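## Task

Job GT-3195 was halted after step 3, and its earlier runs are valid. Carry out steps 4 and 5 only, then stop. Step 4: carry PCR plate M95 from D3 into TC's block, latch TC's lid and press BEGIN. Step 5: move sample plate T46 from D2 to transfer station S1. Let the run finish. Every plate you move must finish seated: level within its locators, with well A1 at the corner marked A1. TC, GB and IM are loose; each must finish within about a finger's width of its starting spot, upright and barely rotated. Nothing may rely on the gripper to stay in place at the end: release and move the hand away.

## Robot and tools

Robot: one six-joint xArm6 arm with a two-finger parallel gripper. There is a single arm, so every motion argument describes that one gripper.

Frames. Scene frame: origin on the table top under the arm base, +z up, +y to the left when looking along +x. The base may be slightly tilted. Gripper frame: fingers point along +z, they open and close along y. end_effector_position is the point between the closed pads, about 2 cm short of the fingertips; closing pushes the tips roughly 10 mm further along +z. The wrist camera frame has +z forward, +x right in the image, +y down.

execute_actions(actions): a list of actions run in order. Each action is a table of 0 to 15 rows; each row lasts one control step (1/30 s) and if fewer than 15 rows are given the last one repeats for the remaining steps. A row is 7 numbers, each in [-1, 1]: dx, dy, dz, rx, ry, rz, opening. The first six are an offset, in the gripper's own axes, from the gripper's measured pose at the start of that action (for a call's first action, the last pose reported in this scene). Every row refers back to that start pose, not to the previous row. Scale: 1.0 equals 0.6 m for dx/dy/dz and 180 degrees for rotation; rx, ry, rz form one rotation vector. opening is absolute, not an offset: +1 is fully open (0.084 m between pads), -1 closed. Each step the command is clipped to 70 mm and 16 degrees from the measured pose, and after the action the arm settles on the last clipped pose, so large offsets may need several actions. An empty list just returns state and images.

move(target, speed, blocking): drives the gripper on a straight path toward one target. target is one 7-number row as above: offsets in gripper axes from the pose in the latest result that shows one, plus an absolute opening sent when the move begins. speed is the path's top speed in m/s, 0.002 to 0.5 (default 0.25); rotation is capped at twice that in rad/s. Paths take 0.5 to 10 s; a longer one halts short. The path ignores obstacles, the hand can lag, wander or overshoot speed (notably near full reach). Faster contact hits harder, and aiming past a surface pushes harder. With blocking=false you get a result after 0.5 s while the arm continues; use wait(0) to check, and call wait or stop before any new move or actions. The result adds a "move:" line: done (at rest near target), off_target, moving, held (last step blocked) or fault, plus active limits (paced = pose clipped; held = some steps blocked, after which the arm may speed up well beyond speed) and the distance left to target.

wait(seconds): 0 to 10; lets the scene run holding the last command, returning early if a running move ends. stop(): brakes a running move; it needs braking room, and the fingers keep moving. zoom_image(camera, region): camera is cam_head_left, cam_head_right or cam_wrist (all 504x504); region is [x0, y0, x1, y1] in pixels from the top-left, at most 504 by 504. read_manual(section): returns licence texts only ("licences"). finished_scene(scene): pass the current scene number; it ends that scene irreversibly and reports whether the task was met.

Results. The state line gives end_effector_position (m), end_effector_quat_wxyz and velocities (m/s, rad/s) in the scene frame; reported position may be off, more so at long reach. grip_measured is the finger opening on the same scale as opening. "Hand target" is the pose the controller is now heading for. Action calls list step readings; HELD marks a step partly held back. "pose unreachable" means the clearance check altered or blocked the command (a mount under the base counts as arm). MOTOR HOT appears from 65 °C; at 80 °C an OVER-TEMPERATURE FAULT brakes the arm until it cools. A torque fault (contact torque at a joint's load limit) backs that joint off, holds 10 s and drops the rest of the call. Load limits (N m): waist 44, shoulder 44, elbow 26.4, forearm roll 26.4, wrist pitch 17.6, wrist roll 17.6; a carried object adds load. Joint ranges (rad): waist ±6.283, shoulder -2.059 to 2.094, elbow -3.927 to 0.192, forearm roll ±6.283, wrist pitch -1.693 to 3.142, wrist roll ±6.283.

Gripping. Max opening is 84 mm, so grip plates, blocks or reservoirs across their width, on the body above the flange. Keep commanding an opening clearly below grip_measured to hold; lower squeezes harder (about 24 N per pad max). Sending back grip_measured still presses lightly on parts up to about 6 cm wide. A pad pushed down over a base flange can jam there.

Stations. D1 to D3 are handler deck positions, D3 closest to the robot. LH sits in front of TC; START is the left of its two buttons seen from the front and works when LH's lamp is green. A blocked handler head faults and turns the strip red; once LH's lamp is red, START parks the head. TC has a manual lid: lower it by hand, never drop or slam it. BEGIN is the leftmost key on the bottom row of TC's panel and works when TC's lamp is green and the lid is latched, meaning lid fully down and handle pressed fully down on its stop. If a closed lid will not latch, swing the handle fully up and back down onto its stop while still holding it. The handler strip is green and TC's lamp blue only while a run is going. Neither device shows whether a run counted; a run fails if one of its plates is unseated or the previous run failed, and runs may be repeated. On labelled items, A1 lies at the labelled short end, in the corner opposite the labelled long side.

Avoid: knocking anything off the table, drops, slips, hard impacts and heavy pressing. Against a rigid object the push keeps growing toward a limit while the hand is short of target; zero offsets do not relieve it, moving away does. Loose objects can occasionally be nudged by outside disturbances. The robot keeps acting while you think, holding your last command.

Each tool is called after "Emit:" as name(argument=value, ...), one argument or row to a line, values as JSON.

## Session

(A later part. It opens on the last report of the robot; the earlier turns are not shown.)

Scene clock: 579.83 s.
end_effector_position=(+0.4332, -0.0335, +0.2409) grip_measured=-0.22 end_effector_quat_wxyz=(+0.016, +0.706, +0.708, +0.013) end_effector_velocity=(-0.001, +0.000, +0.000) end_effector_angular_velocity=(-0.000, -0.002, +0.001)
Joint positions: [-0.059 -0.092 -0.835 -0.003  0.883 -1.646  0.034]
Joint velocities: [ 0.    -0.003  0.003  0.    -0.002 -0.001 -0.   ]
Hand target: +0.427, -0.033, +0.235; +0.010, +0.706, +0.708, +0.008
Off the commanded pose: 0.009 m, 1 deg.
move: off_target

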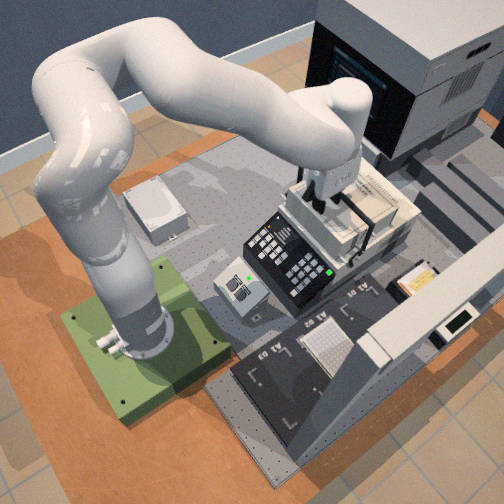

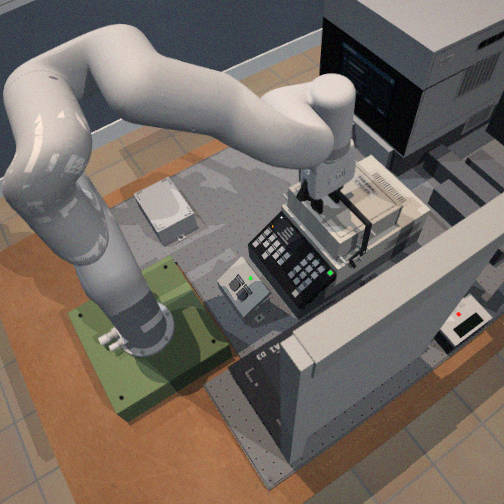

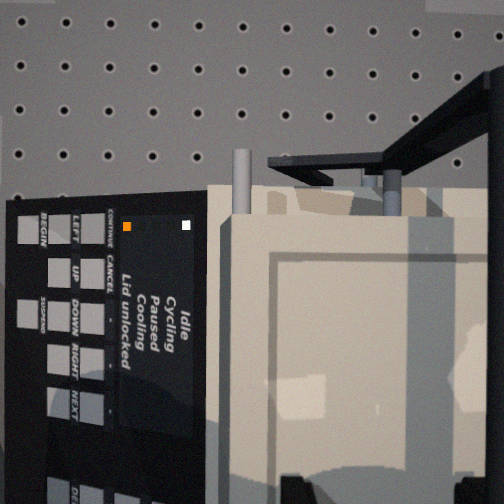

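Emit:
move(
  target=[0,0,-0.12,0.01,0,0,-0.2],
  speed=0.03,
)

Emit:
zoom_image(
  camera="cam_head_left",
  region=[270,150,430,290],
)

Scene clock: 585.70 s.
end_effector_position=(+0.4198, -0.0324, +0.2948) grip_measured=-0.22 end_effector_quat_wxyz=(-0.012, +0.706, +0.708, -0.013) end_effector_velocity=(+0.000, +0.000, +0.000) end_effector_angular_velocity=(+0.000, +0.001, -0.001)
Joint positions: [-0.057 -0.141 -0.963 -0.006  1.139 -1.644  0.035]
Joint velocities: [ 0.     0.002 -0.003  0.     0.002  0.001 -0.   ]
Hand target: +0.430, -0.033, +0.313; +0.005, +0.706, +0.708, +0.002
Off the commanded pose: 0.021 m, 3 deg.
move: off_target

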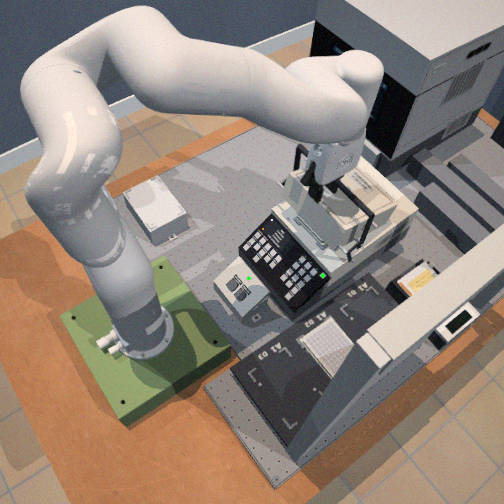

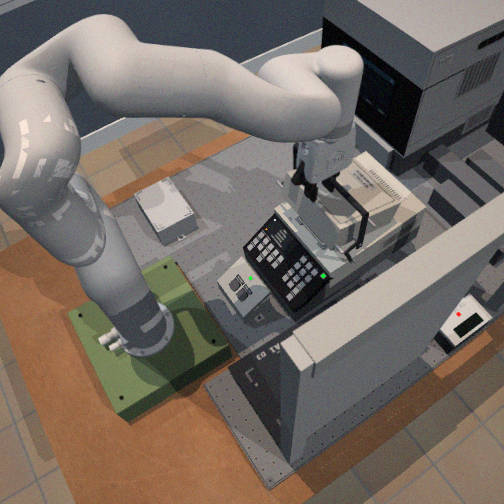

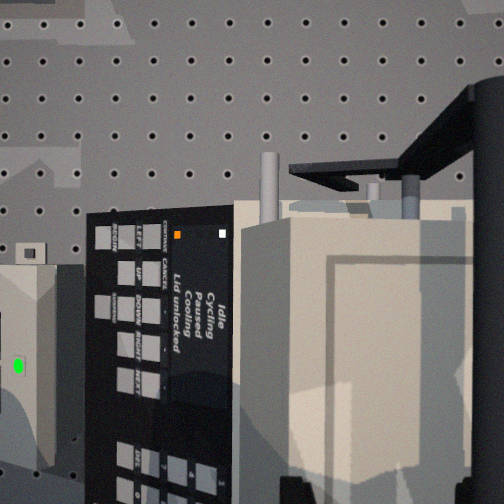

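Region (270, 150, 430, 290) of cam_head_left's 504x504 image, scaled by 3.150, with more detail than that image has; it fills the top 441 rows of this view, and the rest is white.

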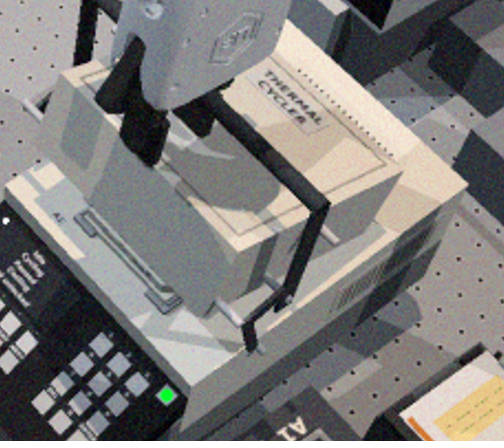

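Emit:
move(
  target=[0,0.01,0.07,-0.012,0,0,-0.2],
  speed=0.02,
)

Emit:
zoom_image(
  camera="cam_head_left",
  region=[270,150,430,290],
)

Scene clock: 591.43 s.
end_effector_position=(+0.4243, -0.0325, +0.2528) grip_measured=-0.22 end_effector_quat_wxyz=(+0.001, +0.706, +0.708, +0.000) end_effector_velocity=(+0.001, -0.000, +0.000) end_effector_angular_velocity=(-0.000, -0.004, -0.001)
Joint positions: [-0.058 -0.11  -0.862 -0.003  0.969 -1.646  0.035]
Joint velocities: [-0.001  0.001 -0.001  0.    -0.004  0.001 -0.   ]
Hand target: +0.424, -0.032, +0.253; +0.001, +0.706, +0.708, +0.000
Off the commanded pose: 0.000 m, 0 deg.
move: done

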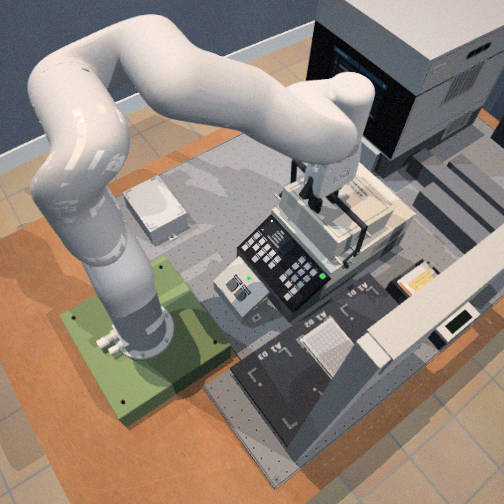

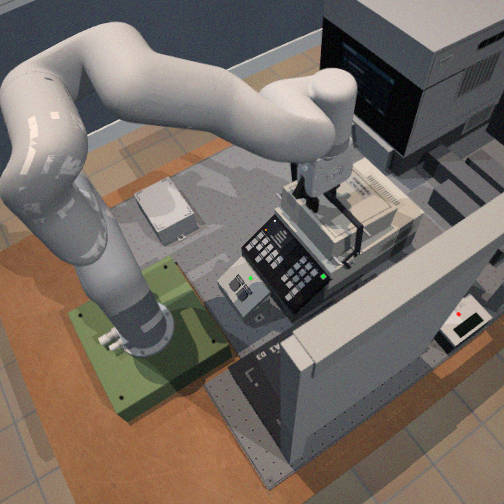

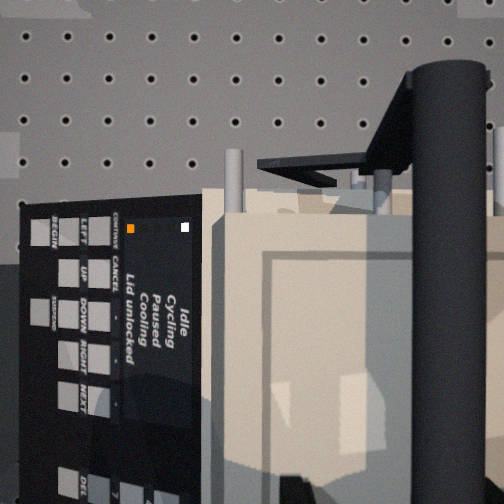

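Region (270, 150, 430, 290) of cam_head_left's 504x504 image, scaled by 3.150, with more detail than that image has; it fills the top 441 rows of this view, and the rest is white.

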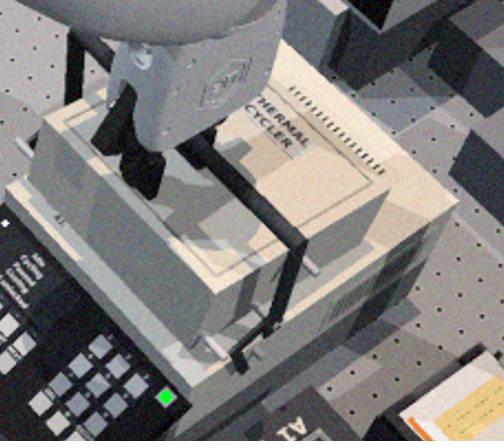

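Emit:
move(
  target=[0,0.01,0,0,0,0,1],
)

Emit:
move(
  target=[0,0,-0.06,0,0,0,1],
  speed=0.02,
)

Scene clock: 595.83 s.
end_effector_position=(+0.4303, -0.0324, +0.2528) grip_measured=+1.00 end_effector_quat_wxyz=(+0.001, +0.706, +0.708, +0.000) end_effector_velocity=(+0.000, +0.000, +0.000) end_effector_angular_velocity=(-0.000, -0.000, +0.001)
Joint positions: [-0.057 -0.09  -0.884 -0.003  0.971 -1.645  0.084]
Joint velocities: [ 0.     0.001 -0.002 -0.     0.    -0.     0.   ]
Hand target: +0.430, -0.032, +0.253; +0.001, +0.706, +0.708, +0.000
Off the commanded pose: 0.000 m, 0 deg.
move: done

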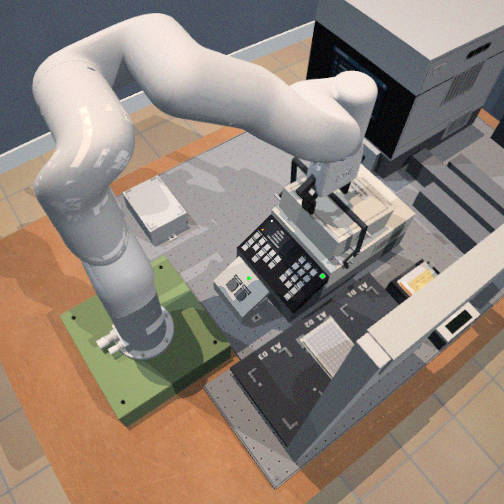

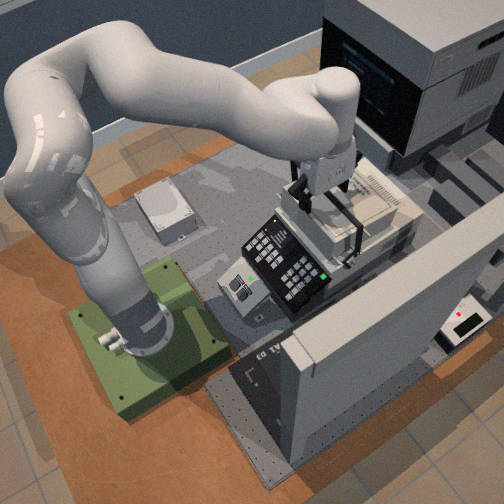

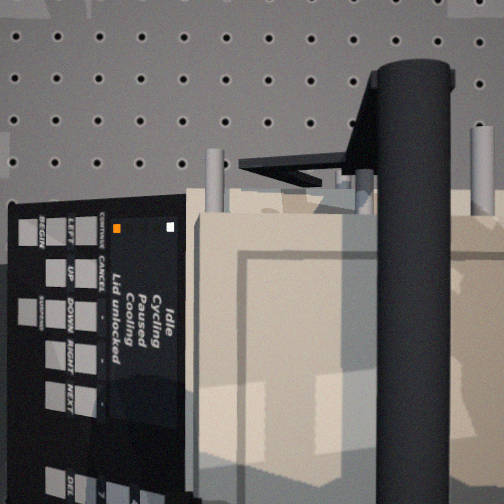

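Scene clock: 597.90 s.
end_effector_position=(+0.4302, -0.0324, +0.2887) grip_measured=+1.00 end_effector_quat_wxyz=(+0.001, +0.706, +0.708, +0.000) end_effector_velocity=(-0.001, -0.001, -0.001) end_effector_angular_velocity=(+0.000, +0.005, -0.001)
Joint positions: [-0.057 -0.13  -0.948 -0.002  1.076 -1.645  0.084]
Joint velocities: [-0.002  0.001 -0.     0.     0.004 -0.001  0.   ]
Hand target: +0.430, -0.032, +0.289; +0.001, +0.706, +0.708, +0.000
Off the commanded pose: 0.000 m, 0 deg.
move: done

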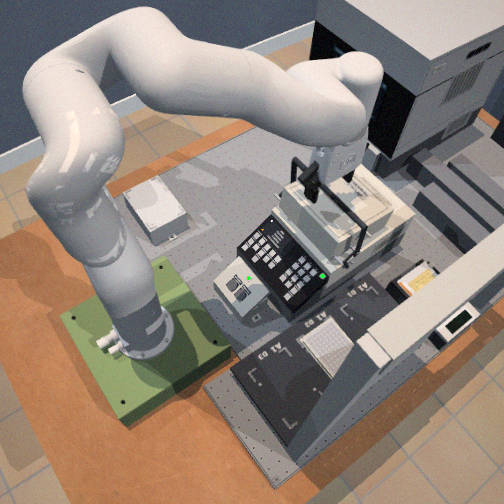

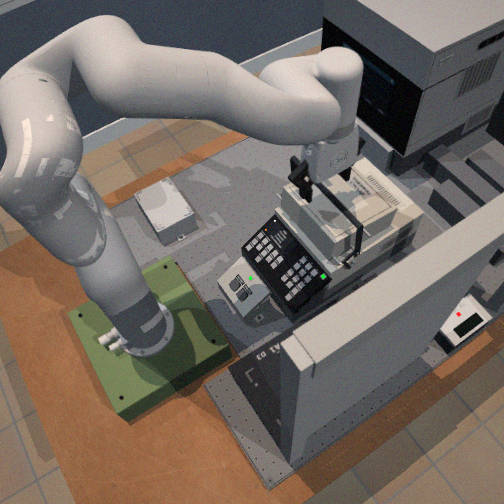

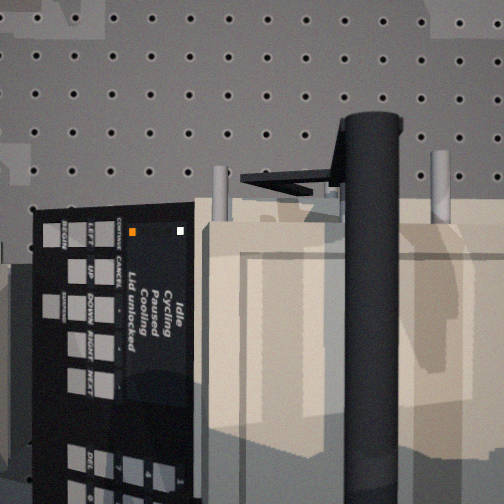

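Emit:
move(
  target=[0,-0.008,0.005,0,0,0,0],
  speed=0.02,
)

Emit:
move(
  target=[0,0,0,0,0,0,-1],
)

Emit:
move(
  target=[0,-0.045,0.03,0,0,0,-1],
  speed=0.012,
)

Scene clock: 602.97 s.
end_effector_position=(+0.4255, -0.0324, +0.2858) grip_measured=-0.01 end_effector_quat_wxyz=(+0.001, +0.706, +0.708, +0.000) end_effector_velocity=(-0.000, +0.000, +0.000) end_effector_angular_velocity=(+0.000, -0.002, +0.002)
Joint positions: [-0.058 -0.144 -0.926 -0.002  1.066 -1.646  0.044]
Joint velocities: [ 0.001 -0.003  0.003  0.    -0.002 -0.001 -0.   ]
Hand target: +0.425, -0.032, +0.286; +0.001, +0.706, +0.708, +0.000
Off the commanded pose: 0.000 m, 0 deg.
move: done

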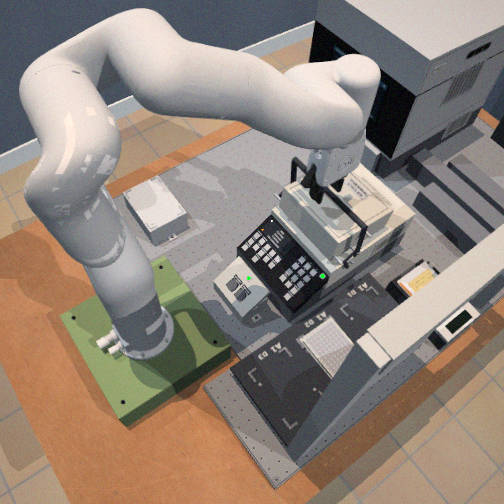

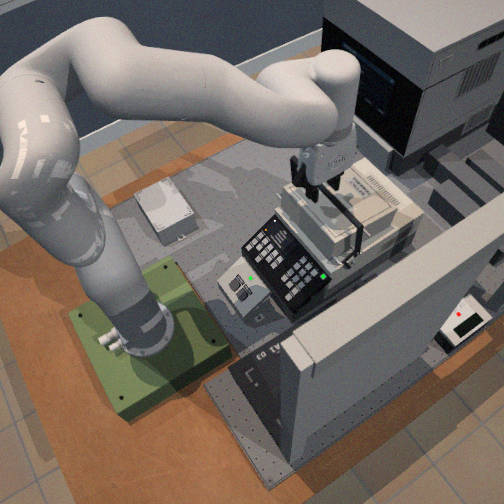

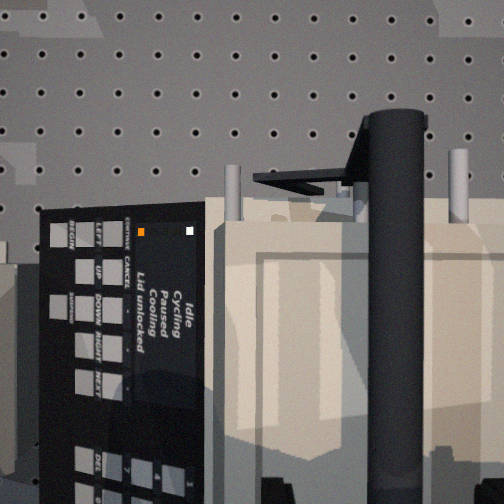

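Scene clock: 603.47 s.
end_effector_position=(+0.4255, -0.0324, +0.2858) grip_measured=-0.74 end_effector_quat_wxyz=(+0.001, +0.706, +0.708, +0.000) end_effector_velocity=(+0.000, +0.000, +0.001) end_effector_angular_velocity=(+0.000, -0.002, -0.002)
Joint positions: [-0.058 -0.144 -0.926 -0.002  1.066 -1.646  0.011]
Joint velocities: [ 0.001 -0.002  0.     0.    -0.     0.002  0.   ]
Hand target: +0.425, -0.032, +0.286; +0.001, +0.706, +0.708, +0.000
Off the commanded pose: 0.000 m, 0 deg.
move: done

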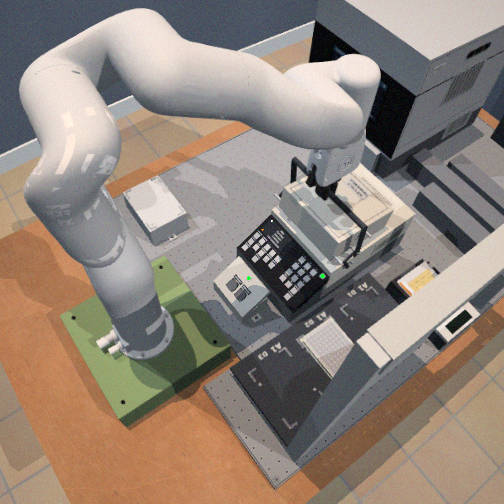

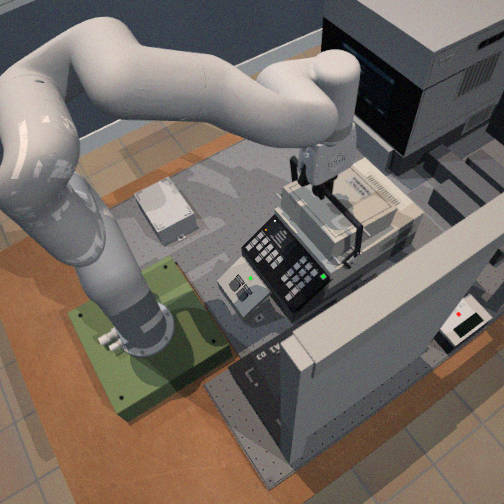

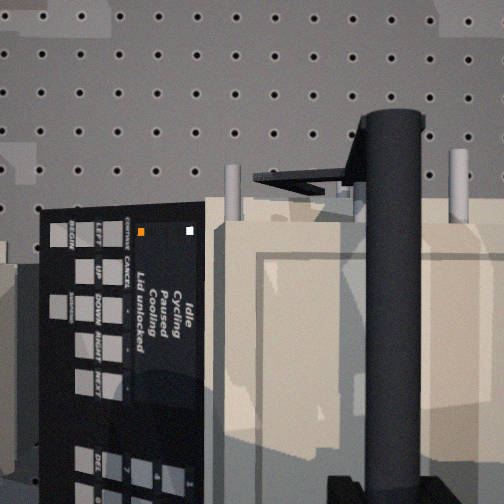

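Scene clock: 606.40 s.
end_effector_position=(+0.3988, -0.0326, +0.2691) grip_measured=-0.74 end_effector_quat_wxyz=(+0.002, +0.706, +0.708, +0.001) end_effector_velocity=(-0.001, -0.000, -0.000) end_effector_angular_velocity=(-0.000, -0.002, +0.001)
Joint positions: [-0.063 -0.22  -0.799 -0.003  1.013 -1.651  0.011]
Joint velocities: [-0.    -0.003  0.005  0.    -0.004 -0.001 -0.   ]
Hand target: +0.398, -0.033, +0.268; +0.001, +0.706, +0.708, +0.000
Off the commanded pose: 0.001 m, 0 deg.
move: done

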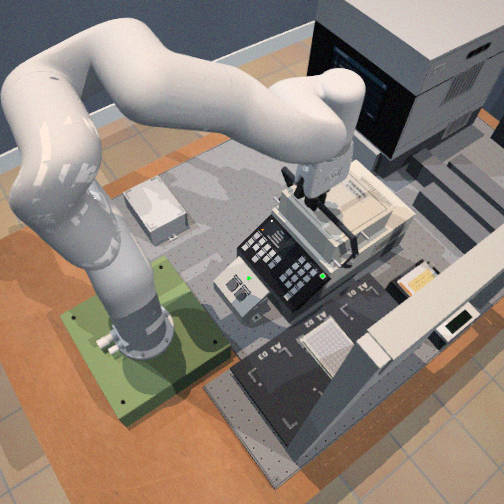

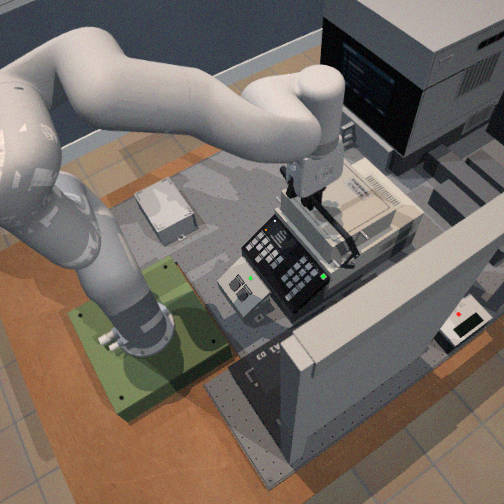

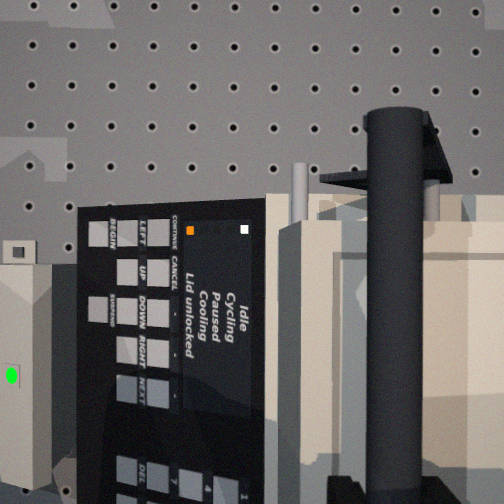

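Went freely; continue the arc.

Emit:
move(
  target=[0,-0.025,0.03,0,0,0,-1],
  speed=0.012,
)

Emit:
zoom_image(
  camera="cam_head_left",
  region=[260,150,420,290],
)

Scene clock: 610.93 s.
end_effector_position=(+0.3838, -0.0327, +0.2521) grip_measured=-0.74 end_effector_quat_wxyz=(+0.003, +0.706, +0.708, +0.002) end_effector_velocity=(+0.000, +0.000, -0.000) end_effector_angular_velocity=(-0.000, -0.003, +0.000)
Joint positions: [-0.067 -0.251 -0.716 -0.003  0.96  -1.654  0.012]
Joint velocities: [ 0.    -0.002  0.002 -0.    -0.004 -0.     0.   ]
Hand target: +0.384, -0.033, +0.251; +0.002, +0.706, +0.708, +0.001
Off the commanded pose: 0.001 m, 0 deg.
move: done

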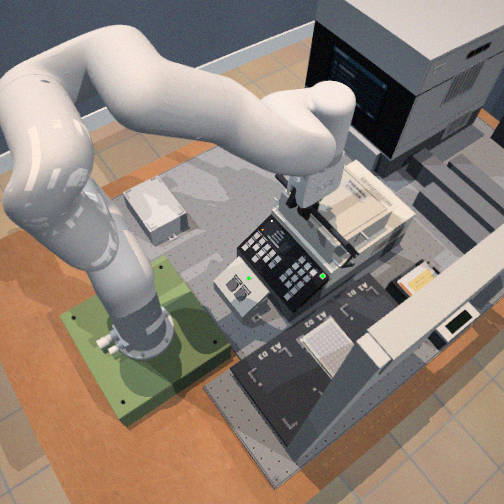

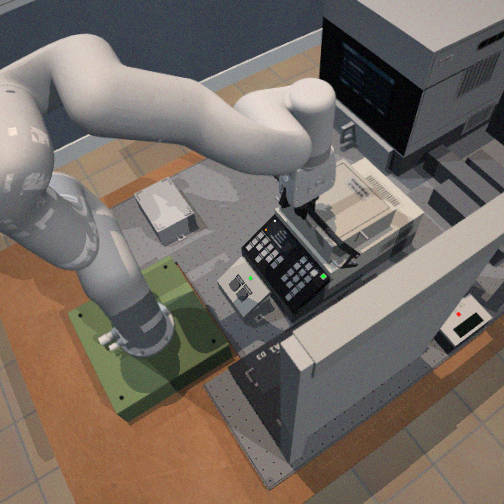

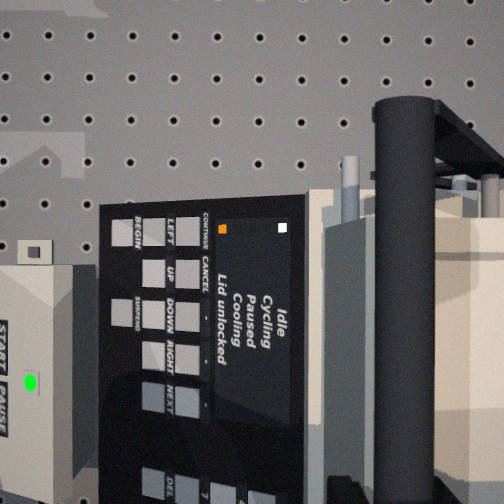

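Region (260, 150, 420, 290) of cam_head_left's 504x504 image, scaled by 3.150, with more detail than that image has; it fills the top 441 rows of this view, and the rest is white.

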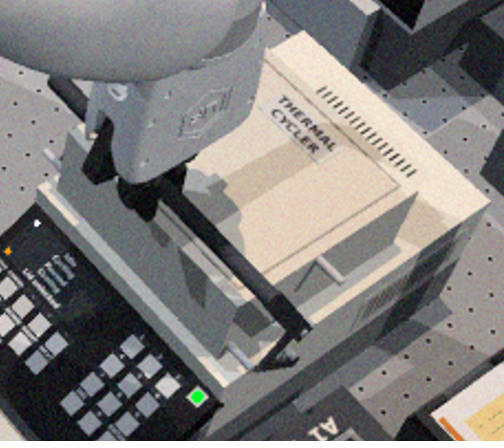

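Now going further than before.

Emit:
move(
  target=[0,-0.018,0.035,0,0,0,-1],
  speed=0.012,
)

Emit:
move(
  target=[0,-0.01,0.035,0,0,0,-1],
  speed=0.012,
)

Scene clock: 615.83 s.
end_effector_position=(+0.3732, -0.0328, +0.2349) grip_measured=-0.64 end_effector_quat_wxyz=(+0.005, +0.706, +0.708, +0.004) end_effector_velocity=(-0.000, -0.000, -0.000) end_effector_angular_velocity=(-0.001, -0.005, -0.000)
Joint positions: [-0.069 -0.267 -0.647 -0.003  0.901 -1.657  0.016]
Joint velocities: [-0.001 -0.005  0.006 -0.    -0.007 -0.    -0.   ]
Hand target: +0.373, -0.033, +0.231; +0.003, +0.706, +0.708, +0.002
Off the commanded pose: 0.004 m, 0 deg.
move: off_target

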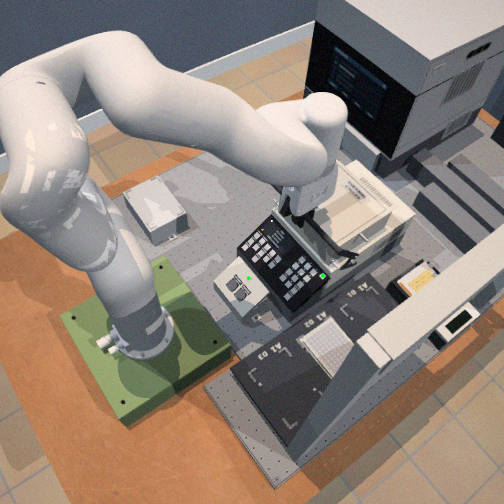

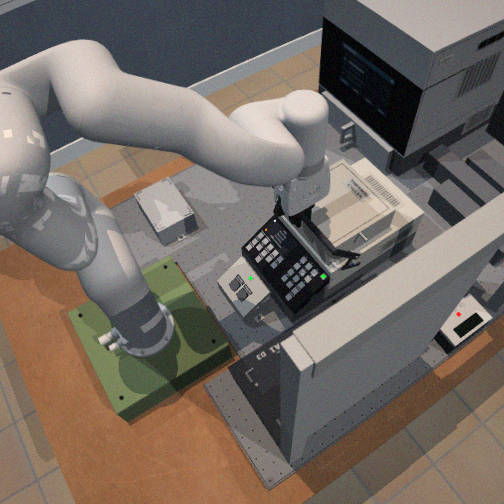

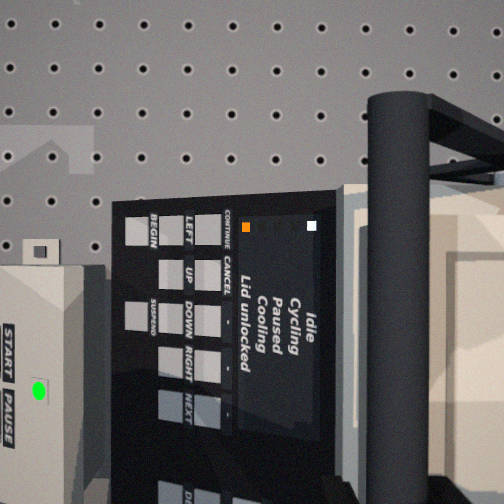

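Scene clock: 617.87 s.
end_effector_position=(+0.3719, -0.0331, +0.2315) grip_measured=-0.64 end_effector_quat_wxyz=(+0.017, +0.706, +0.708, +0.014) end_effector_velocity=(+0.000, -0.000, +0.000) end_effector_angular_velocity=(-0.000, -0.003, -0.002)
Joint positions: [-0.071 -0.29  -0.607 -0.003  0.852 -1.658  0.016]
Joint velocities: [-0.001 -0.002  0.001 -0.    -0.003  0.001 -0.   ]
Hand target: +0.367, -0.033, +0.215; +0.005, +0.706, +0.708, +0.004
Off the commanded pose: 0.018 m, 2 deg.
move: off_target

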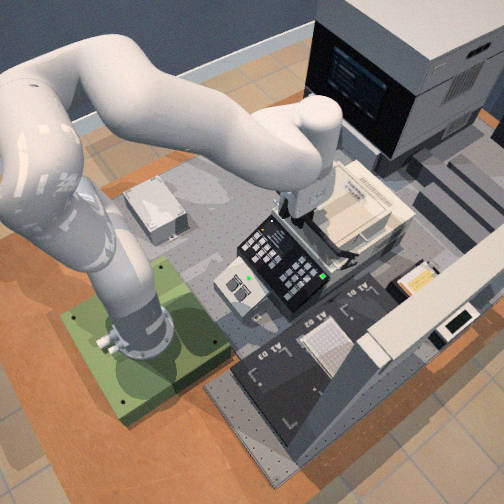

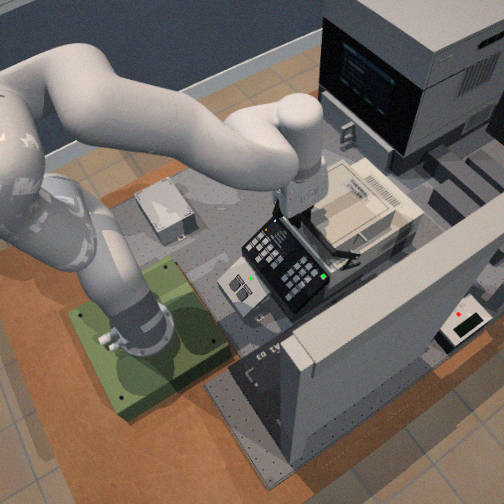

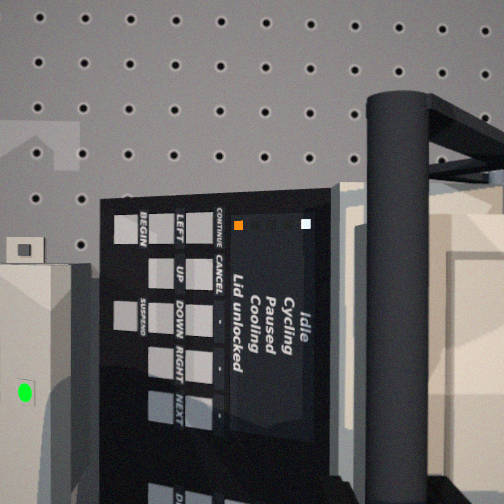

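Emit:
move(
  target=[0,-0.005,-0.006,0.01,0,0,-0.3],
  speed=0.01,
)

Emit:
move(
  target=[0,0,-0.06,0,0,0,-0.3],
  speed=0.02,
)

Emit:
move(
  target=[0,0,0,0,0,0,-1],
)

Scene clock: 623.57 s.
end_effector_position=(+0.3737, -0.0334, +0.2394) grip_measured=-0.31 end_effector_quat_wxyz=(+0.011, +0.706, +0.708, +0.007) end_effector_velocity=(-0.000, -0.000, +0.001) end_effector_angular_velocity=(-0.000, +0.000, -0.000)
Joint positions: [-0.07  -0.283 -0.643 -0.006  0.898 -1.655  0.031]
Joint velocities: [-0.    -0.002 -0.    -0.     0.003  0.     0.   ]
Hand target: +0.369, -0.033, +0.235; +0.006, +0.706, +0.708, +0.003
Off the commanded pose: 0.007 m, 1 deg.
move: off_target

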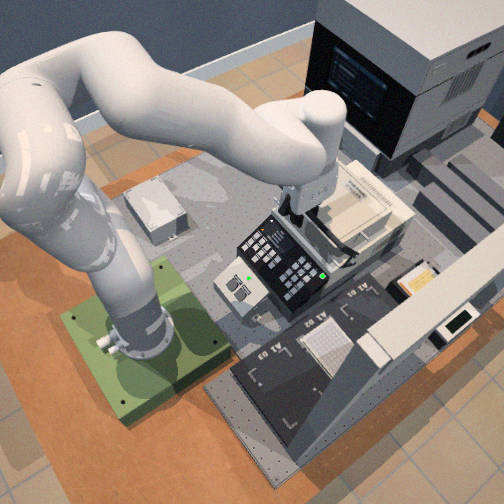

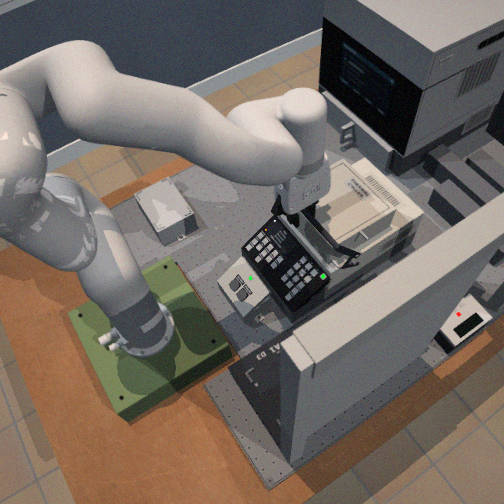

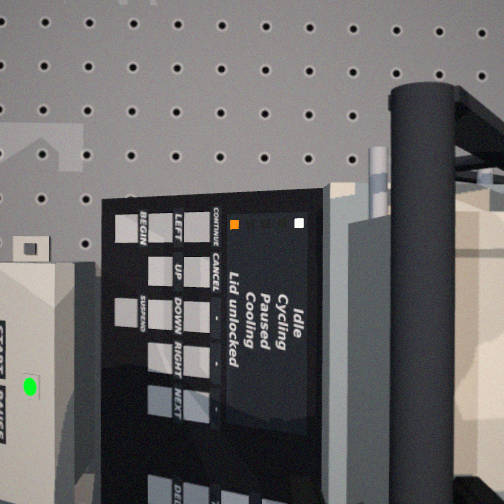

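Scene clock: 625.63 s.
end_effector_position=(+0.3729, -0.0331, +0.2754) grip_measured=-0.31 end_effector_quat_wxyz=(+0.011, +0.706, +0.708, +0.007) end_effector_velocity=(+0.000, +0.001, +0.001) end_effector_angular_velocity=(+0.000, -0.001, +0.003)
Joint positions: [-0.069 -0.337 -0.705 -0.006  1.014 -1.655  0.031]
Joint velocities: [ 0.002  0.    -0.002  0.     0.001 -0.     0.   ]
Hand target: +0.373, -0.033, +0.275; +0.011, +0.706, +0.708, +0.007
Off the commanded pose: 0.000 m, 0 deg.
move: done

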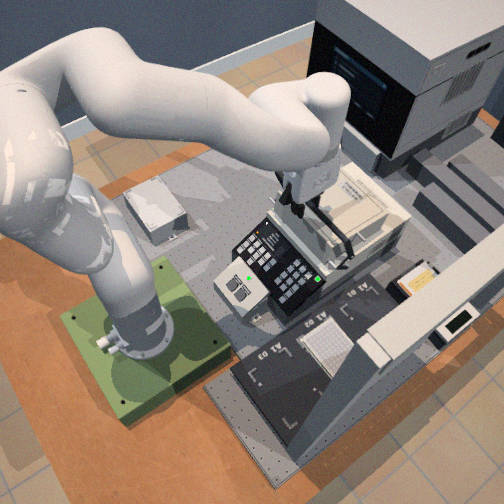

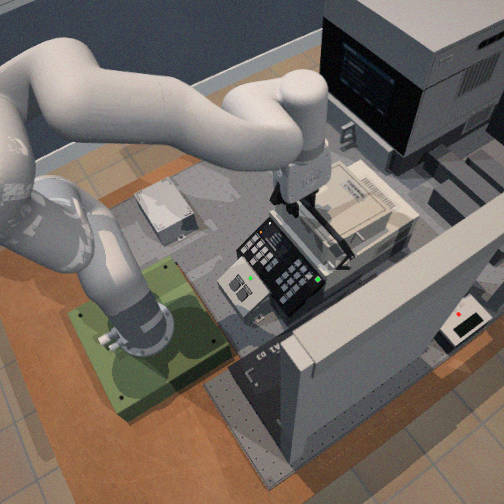

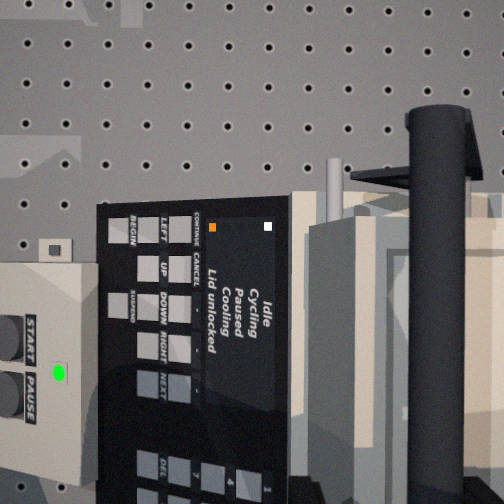

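Scene clock: 626.13 s.
end_effector_position=(+0.3736, -0.0331, +0.2744) grip_measured=-0.65 end_effector_quat_wxyz=(+0.012, +0.706, +0.708, +0.008) end_effector_velocity=(-0.001, -0.000, +0.001) end_effector_angular_velocity=(-0.000, -0.002, -0.002)
Joint positions: [-0.069 -0.335 -0.703 -0.005  1.008 -1.655  0.016]
Joint velocities: [-0.001 -0.004  0.002 -0.    -0.     0.     0.002]
Hand target: +0.373, -0.033, +0.275; +0.011, +0.706, +0.708, +0.007
Off the commanded pose: 0.001 m, 0 deg.
move: done

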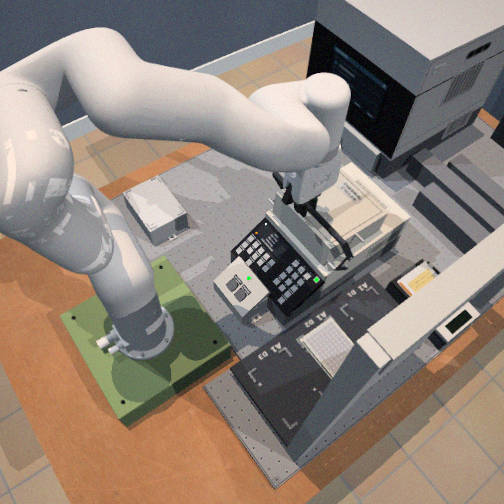

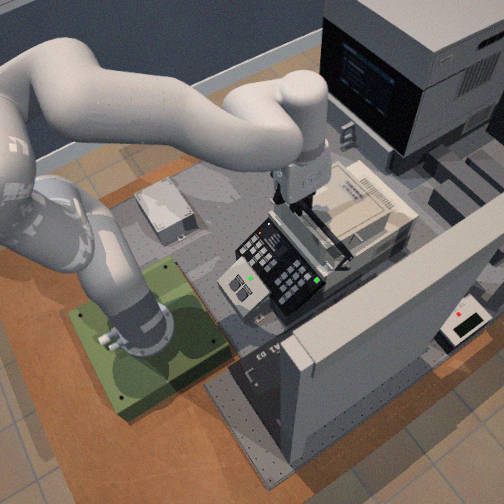

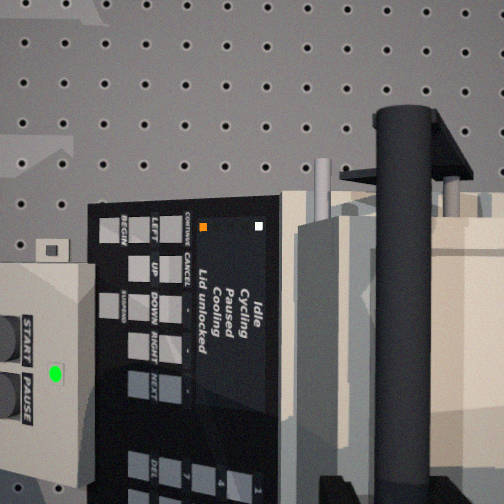

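Emit:
move(
  target=[0,-0.015,0.04,0.006,0,0,-1],
  speed=0.012,
)

Emit:
move(
  target=[0,-0.006,0.03,0,0,0,-1],
  speed=0.01,
)

Scene clock: 632.60 s.
end_effector_position=(+0.3650, -0.0333, +0.2501) grip_measured=-0.74 end_effector_quat_wxyz=(+0.005, +0.706, +0.708, +0.001) end_effector_velocity=(+0.001, +0.000, +0.001) end_effector_angular_velocity=(-0.000, -0.004, +0.001)
Joint positions: [-0.07  -0.318 -0.649 -0.008  0.956 -1.655  0.012]
Joint velocities: [ 0.001 -0.002 -0.001  0.    -0.001 -0.     0.   ]
Hand target: +0.365, -0.033, +0.250; +0.005, +0.706, +0.708, +0.001
Off the commanded pose: 0.000 m, 0 deg.
move: done

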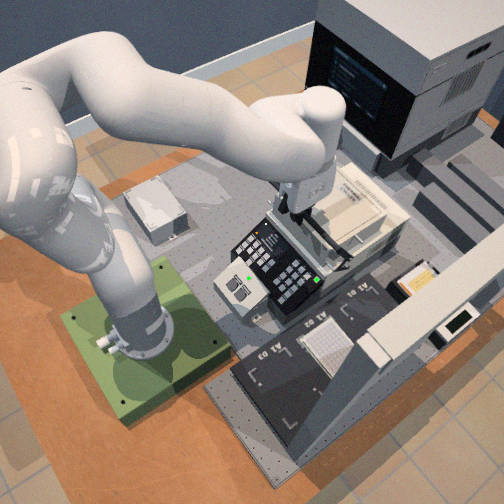

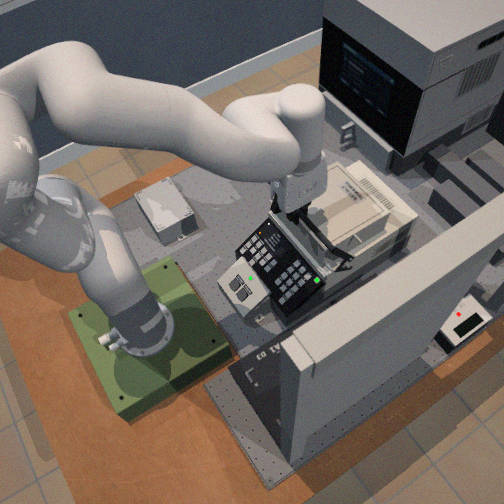

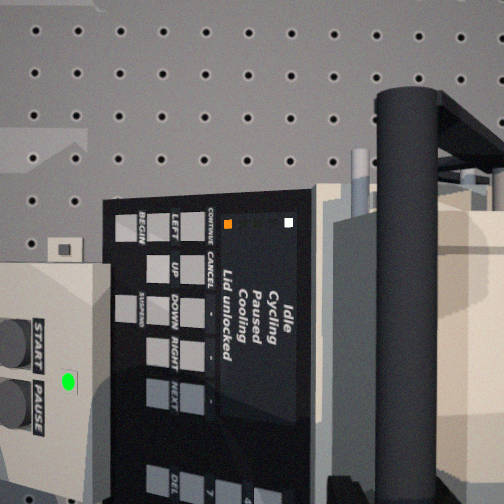

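Scene clock: 634.67 s.
end_effector_position=(+0.3601, -0.0333, +0.2351) grip_measured=-0.69 end_effector_quat_wxyz=(+0.005, +0.706, +0.708, +0.001) end_effector_velocity=(-0.000, +0.000, -0.000) end_effector_angular_velocity=(-0.000, -0.003, -0.000)
Joint positions: [-0.072 -0.312 -0.608 -0.008  0.91  -1.656  0.014]
Joint velocities: [-0.    -0.003  0.004 -0.    -0.003  0.    -0.   ]
Hand target: +0.361, -0.033, +0.232; +0.005, +0.706, +0.708, +0.001
Off the commanded pose: 0.003 m, 0 deg.
move: done

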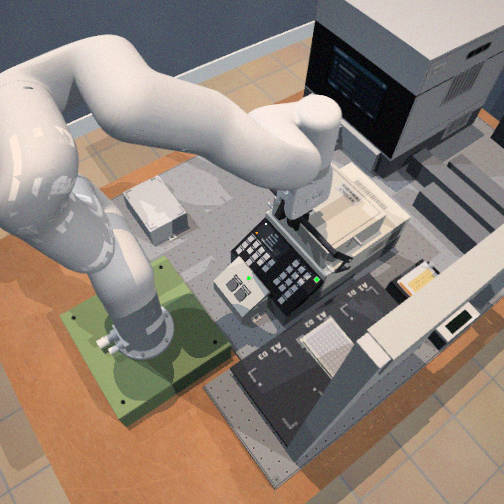

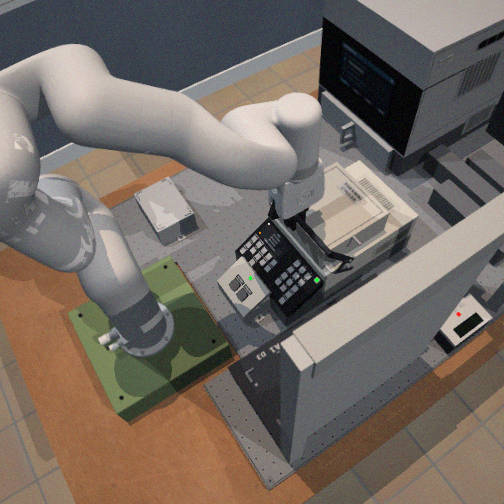

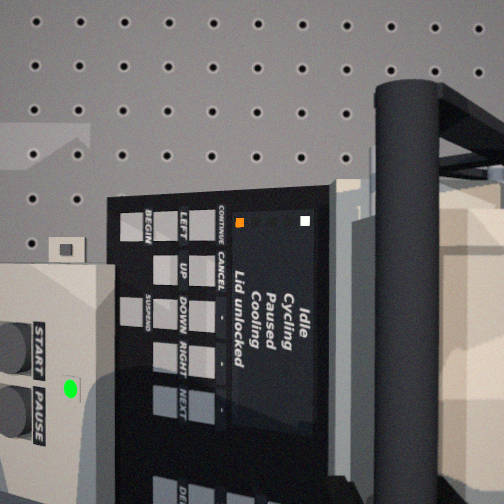

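Emit:
move(
  target=[0,-0.012,-0.015,0.17,0,0,-1],
  speed=0.01,
)

Scene clock: 650.00 s.
end_effector_position=(+0.3603, -0.0335, +0.2412) grip_measured=-0.74 end_effector_quat_wxyz=(-0.062, +0.704, +0.705, -0.067) end_effector_velocity=(-0.001, +0.001, -0.001) end_effector_angular_velocity=(+0.001, +0.006, +0.001)
Joint positions: [-0.062 -0.163 -0.801 -0.025  1.144 -1.638  0.012]
Joint velocities: [ 0.001  0.004 -0.     0.     0.002  0.    -0.   ]
Hand target: +0.357, -0.033, +0.238; -0.065, +0.703, +0.704, -0.070
Off the commanded pose: 0.008 m, 20 deg.
move: off_target (path cut at 10 s)

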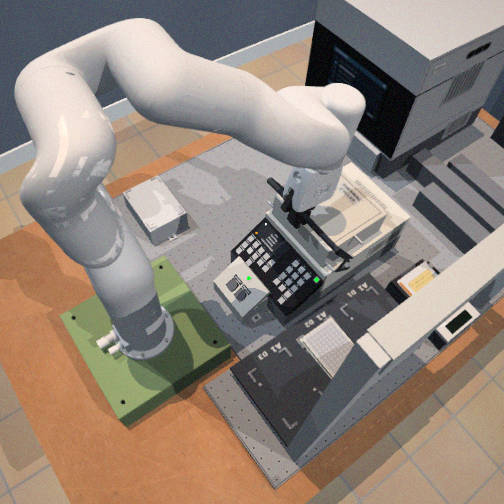

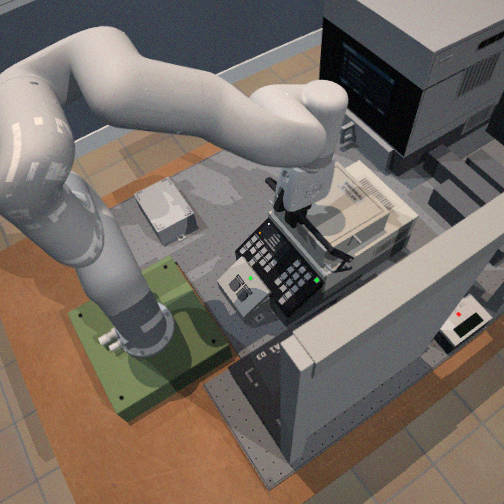

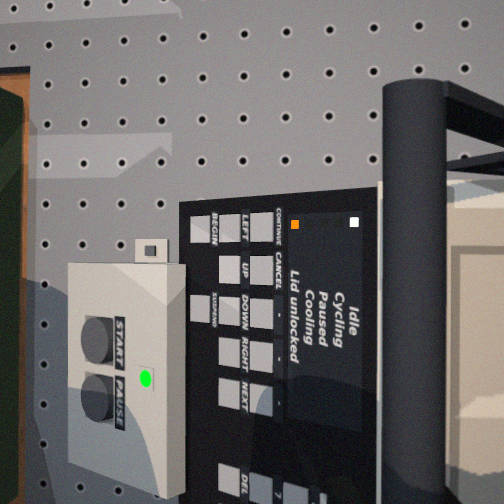

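Emit:
move(
  target=[0,-0.002,0.045,0.06,0,0,-1],
  speed=0.03,
)

Scene clock: 655.90 s.
end_effector_position=(+0.3607, -0.0341, +0.2344) grip_measured=-0.68 end_effector_quat_wxyz=(-0.114, +0.697, +0.697, -0.121) end_effector_velocity=(-0.000, -0.000, -0.000) end_effector_angular_velocity=(-0.000, +0.004, -0.001)
Joint positions: [-0.055 -0.021 -0.938 -0.036  1.292 -1.626  0.014]
Joint velocities: [-0.001  0.003 -0.003 -0.001  0.004  0.001  0.   ]
Hand target: +0.353, -0.034, +0.216; -0.128, +0.695, +0.695, -0.133
Off the commanded pose: 0.021 m, 2 deg.
move: off_target

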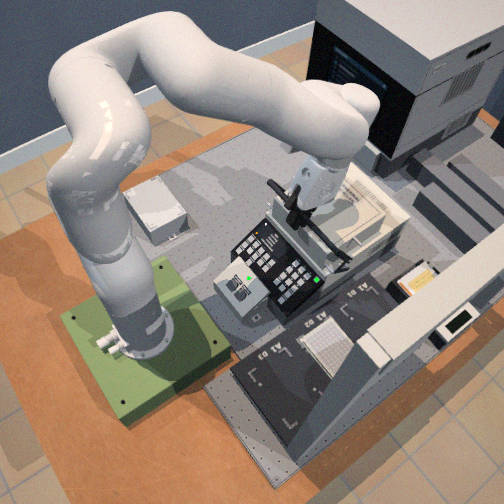

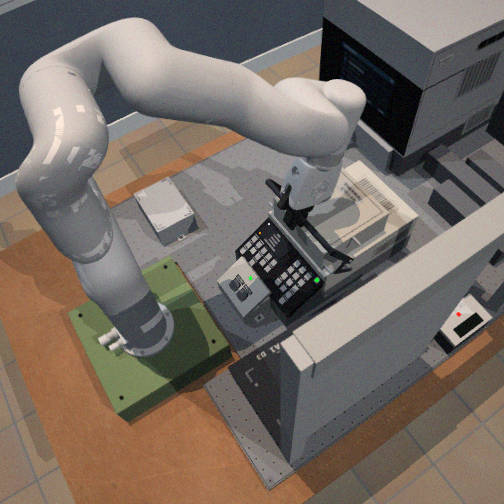

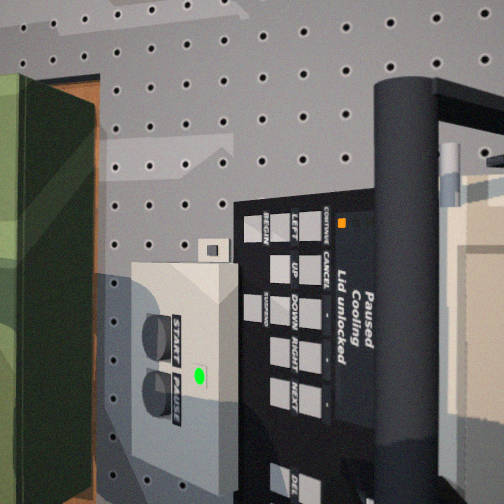

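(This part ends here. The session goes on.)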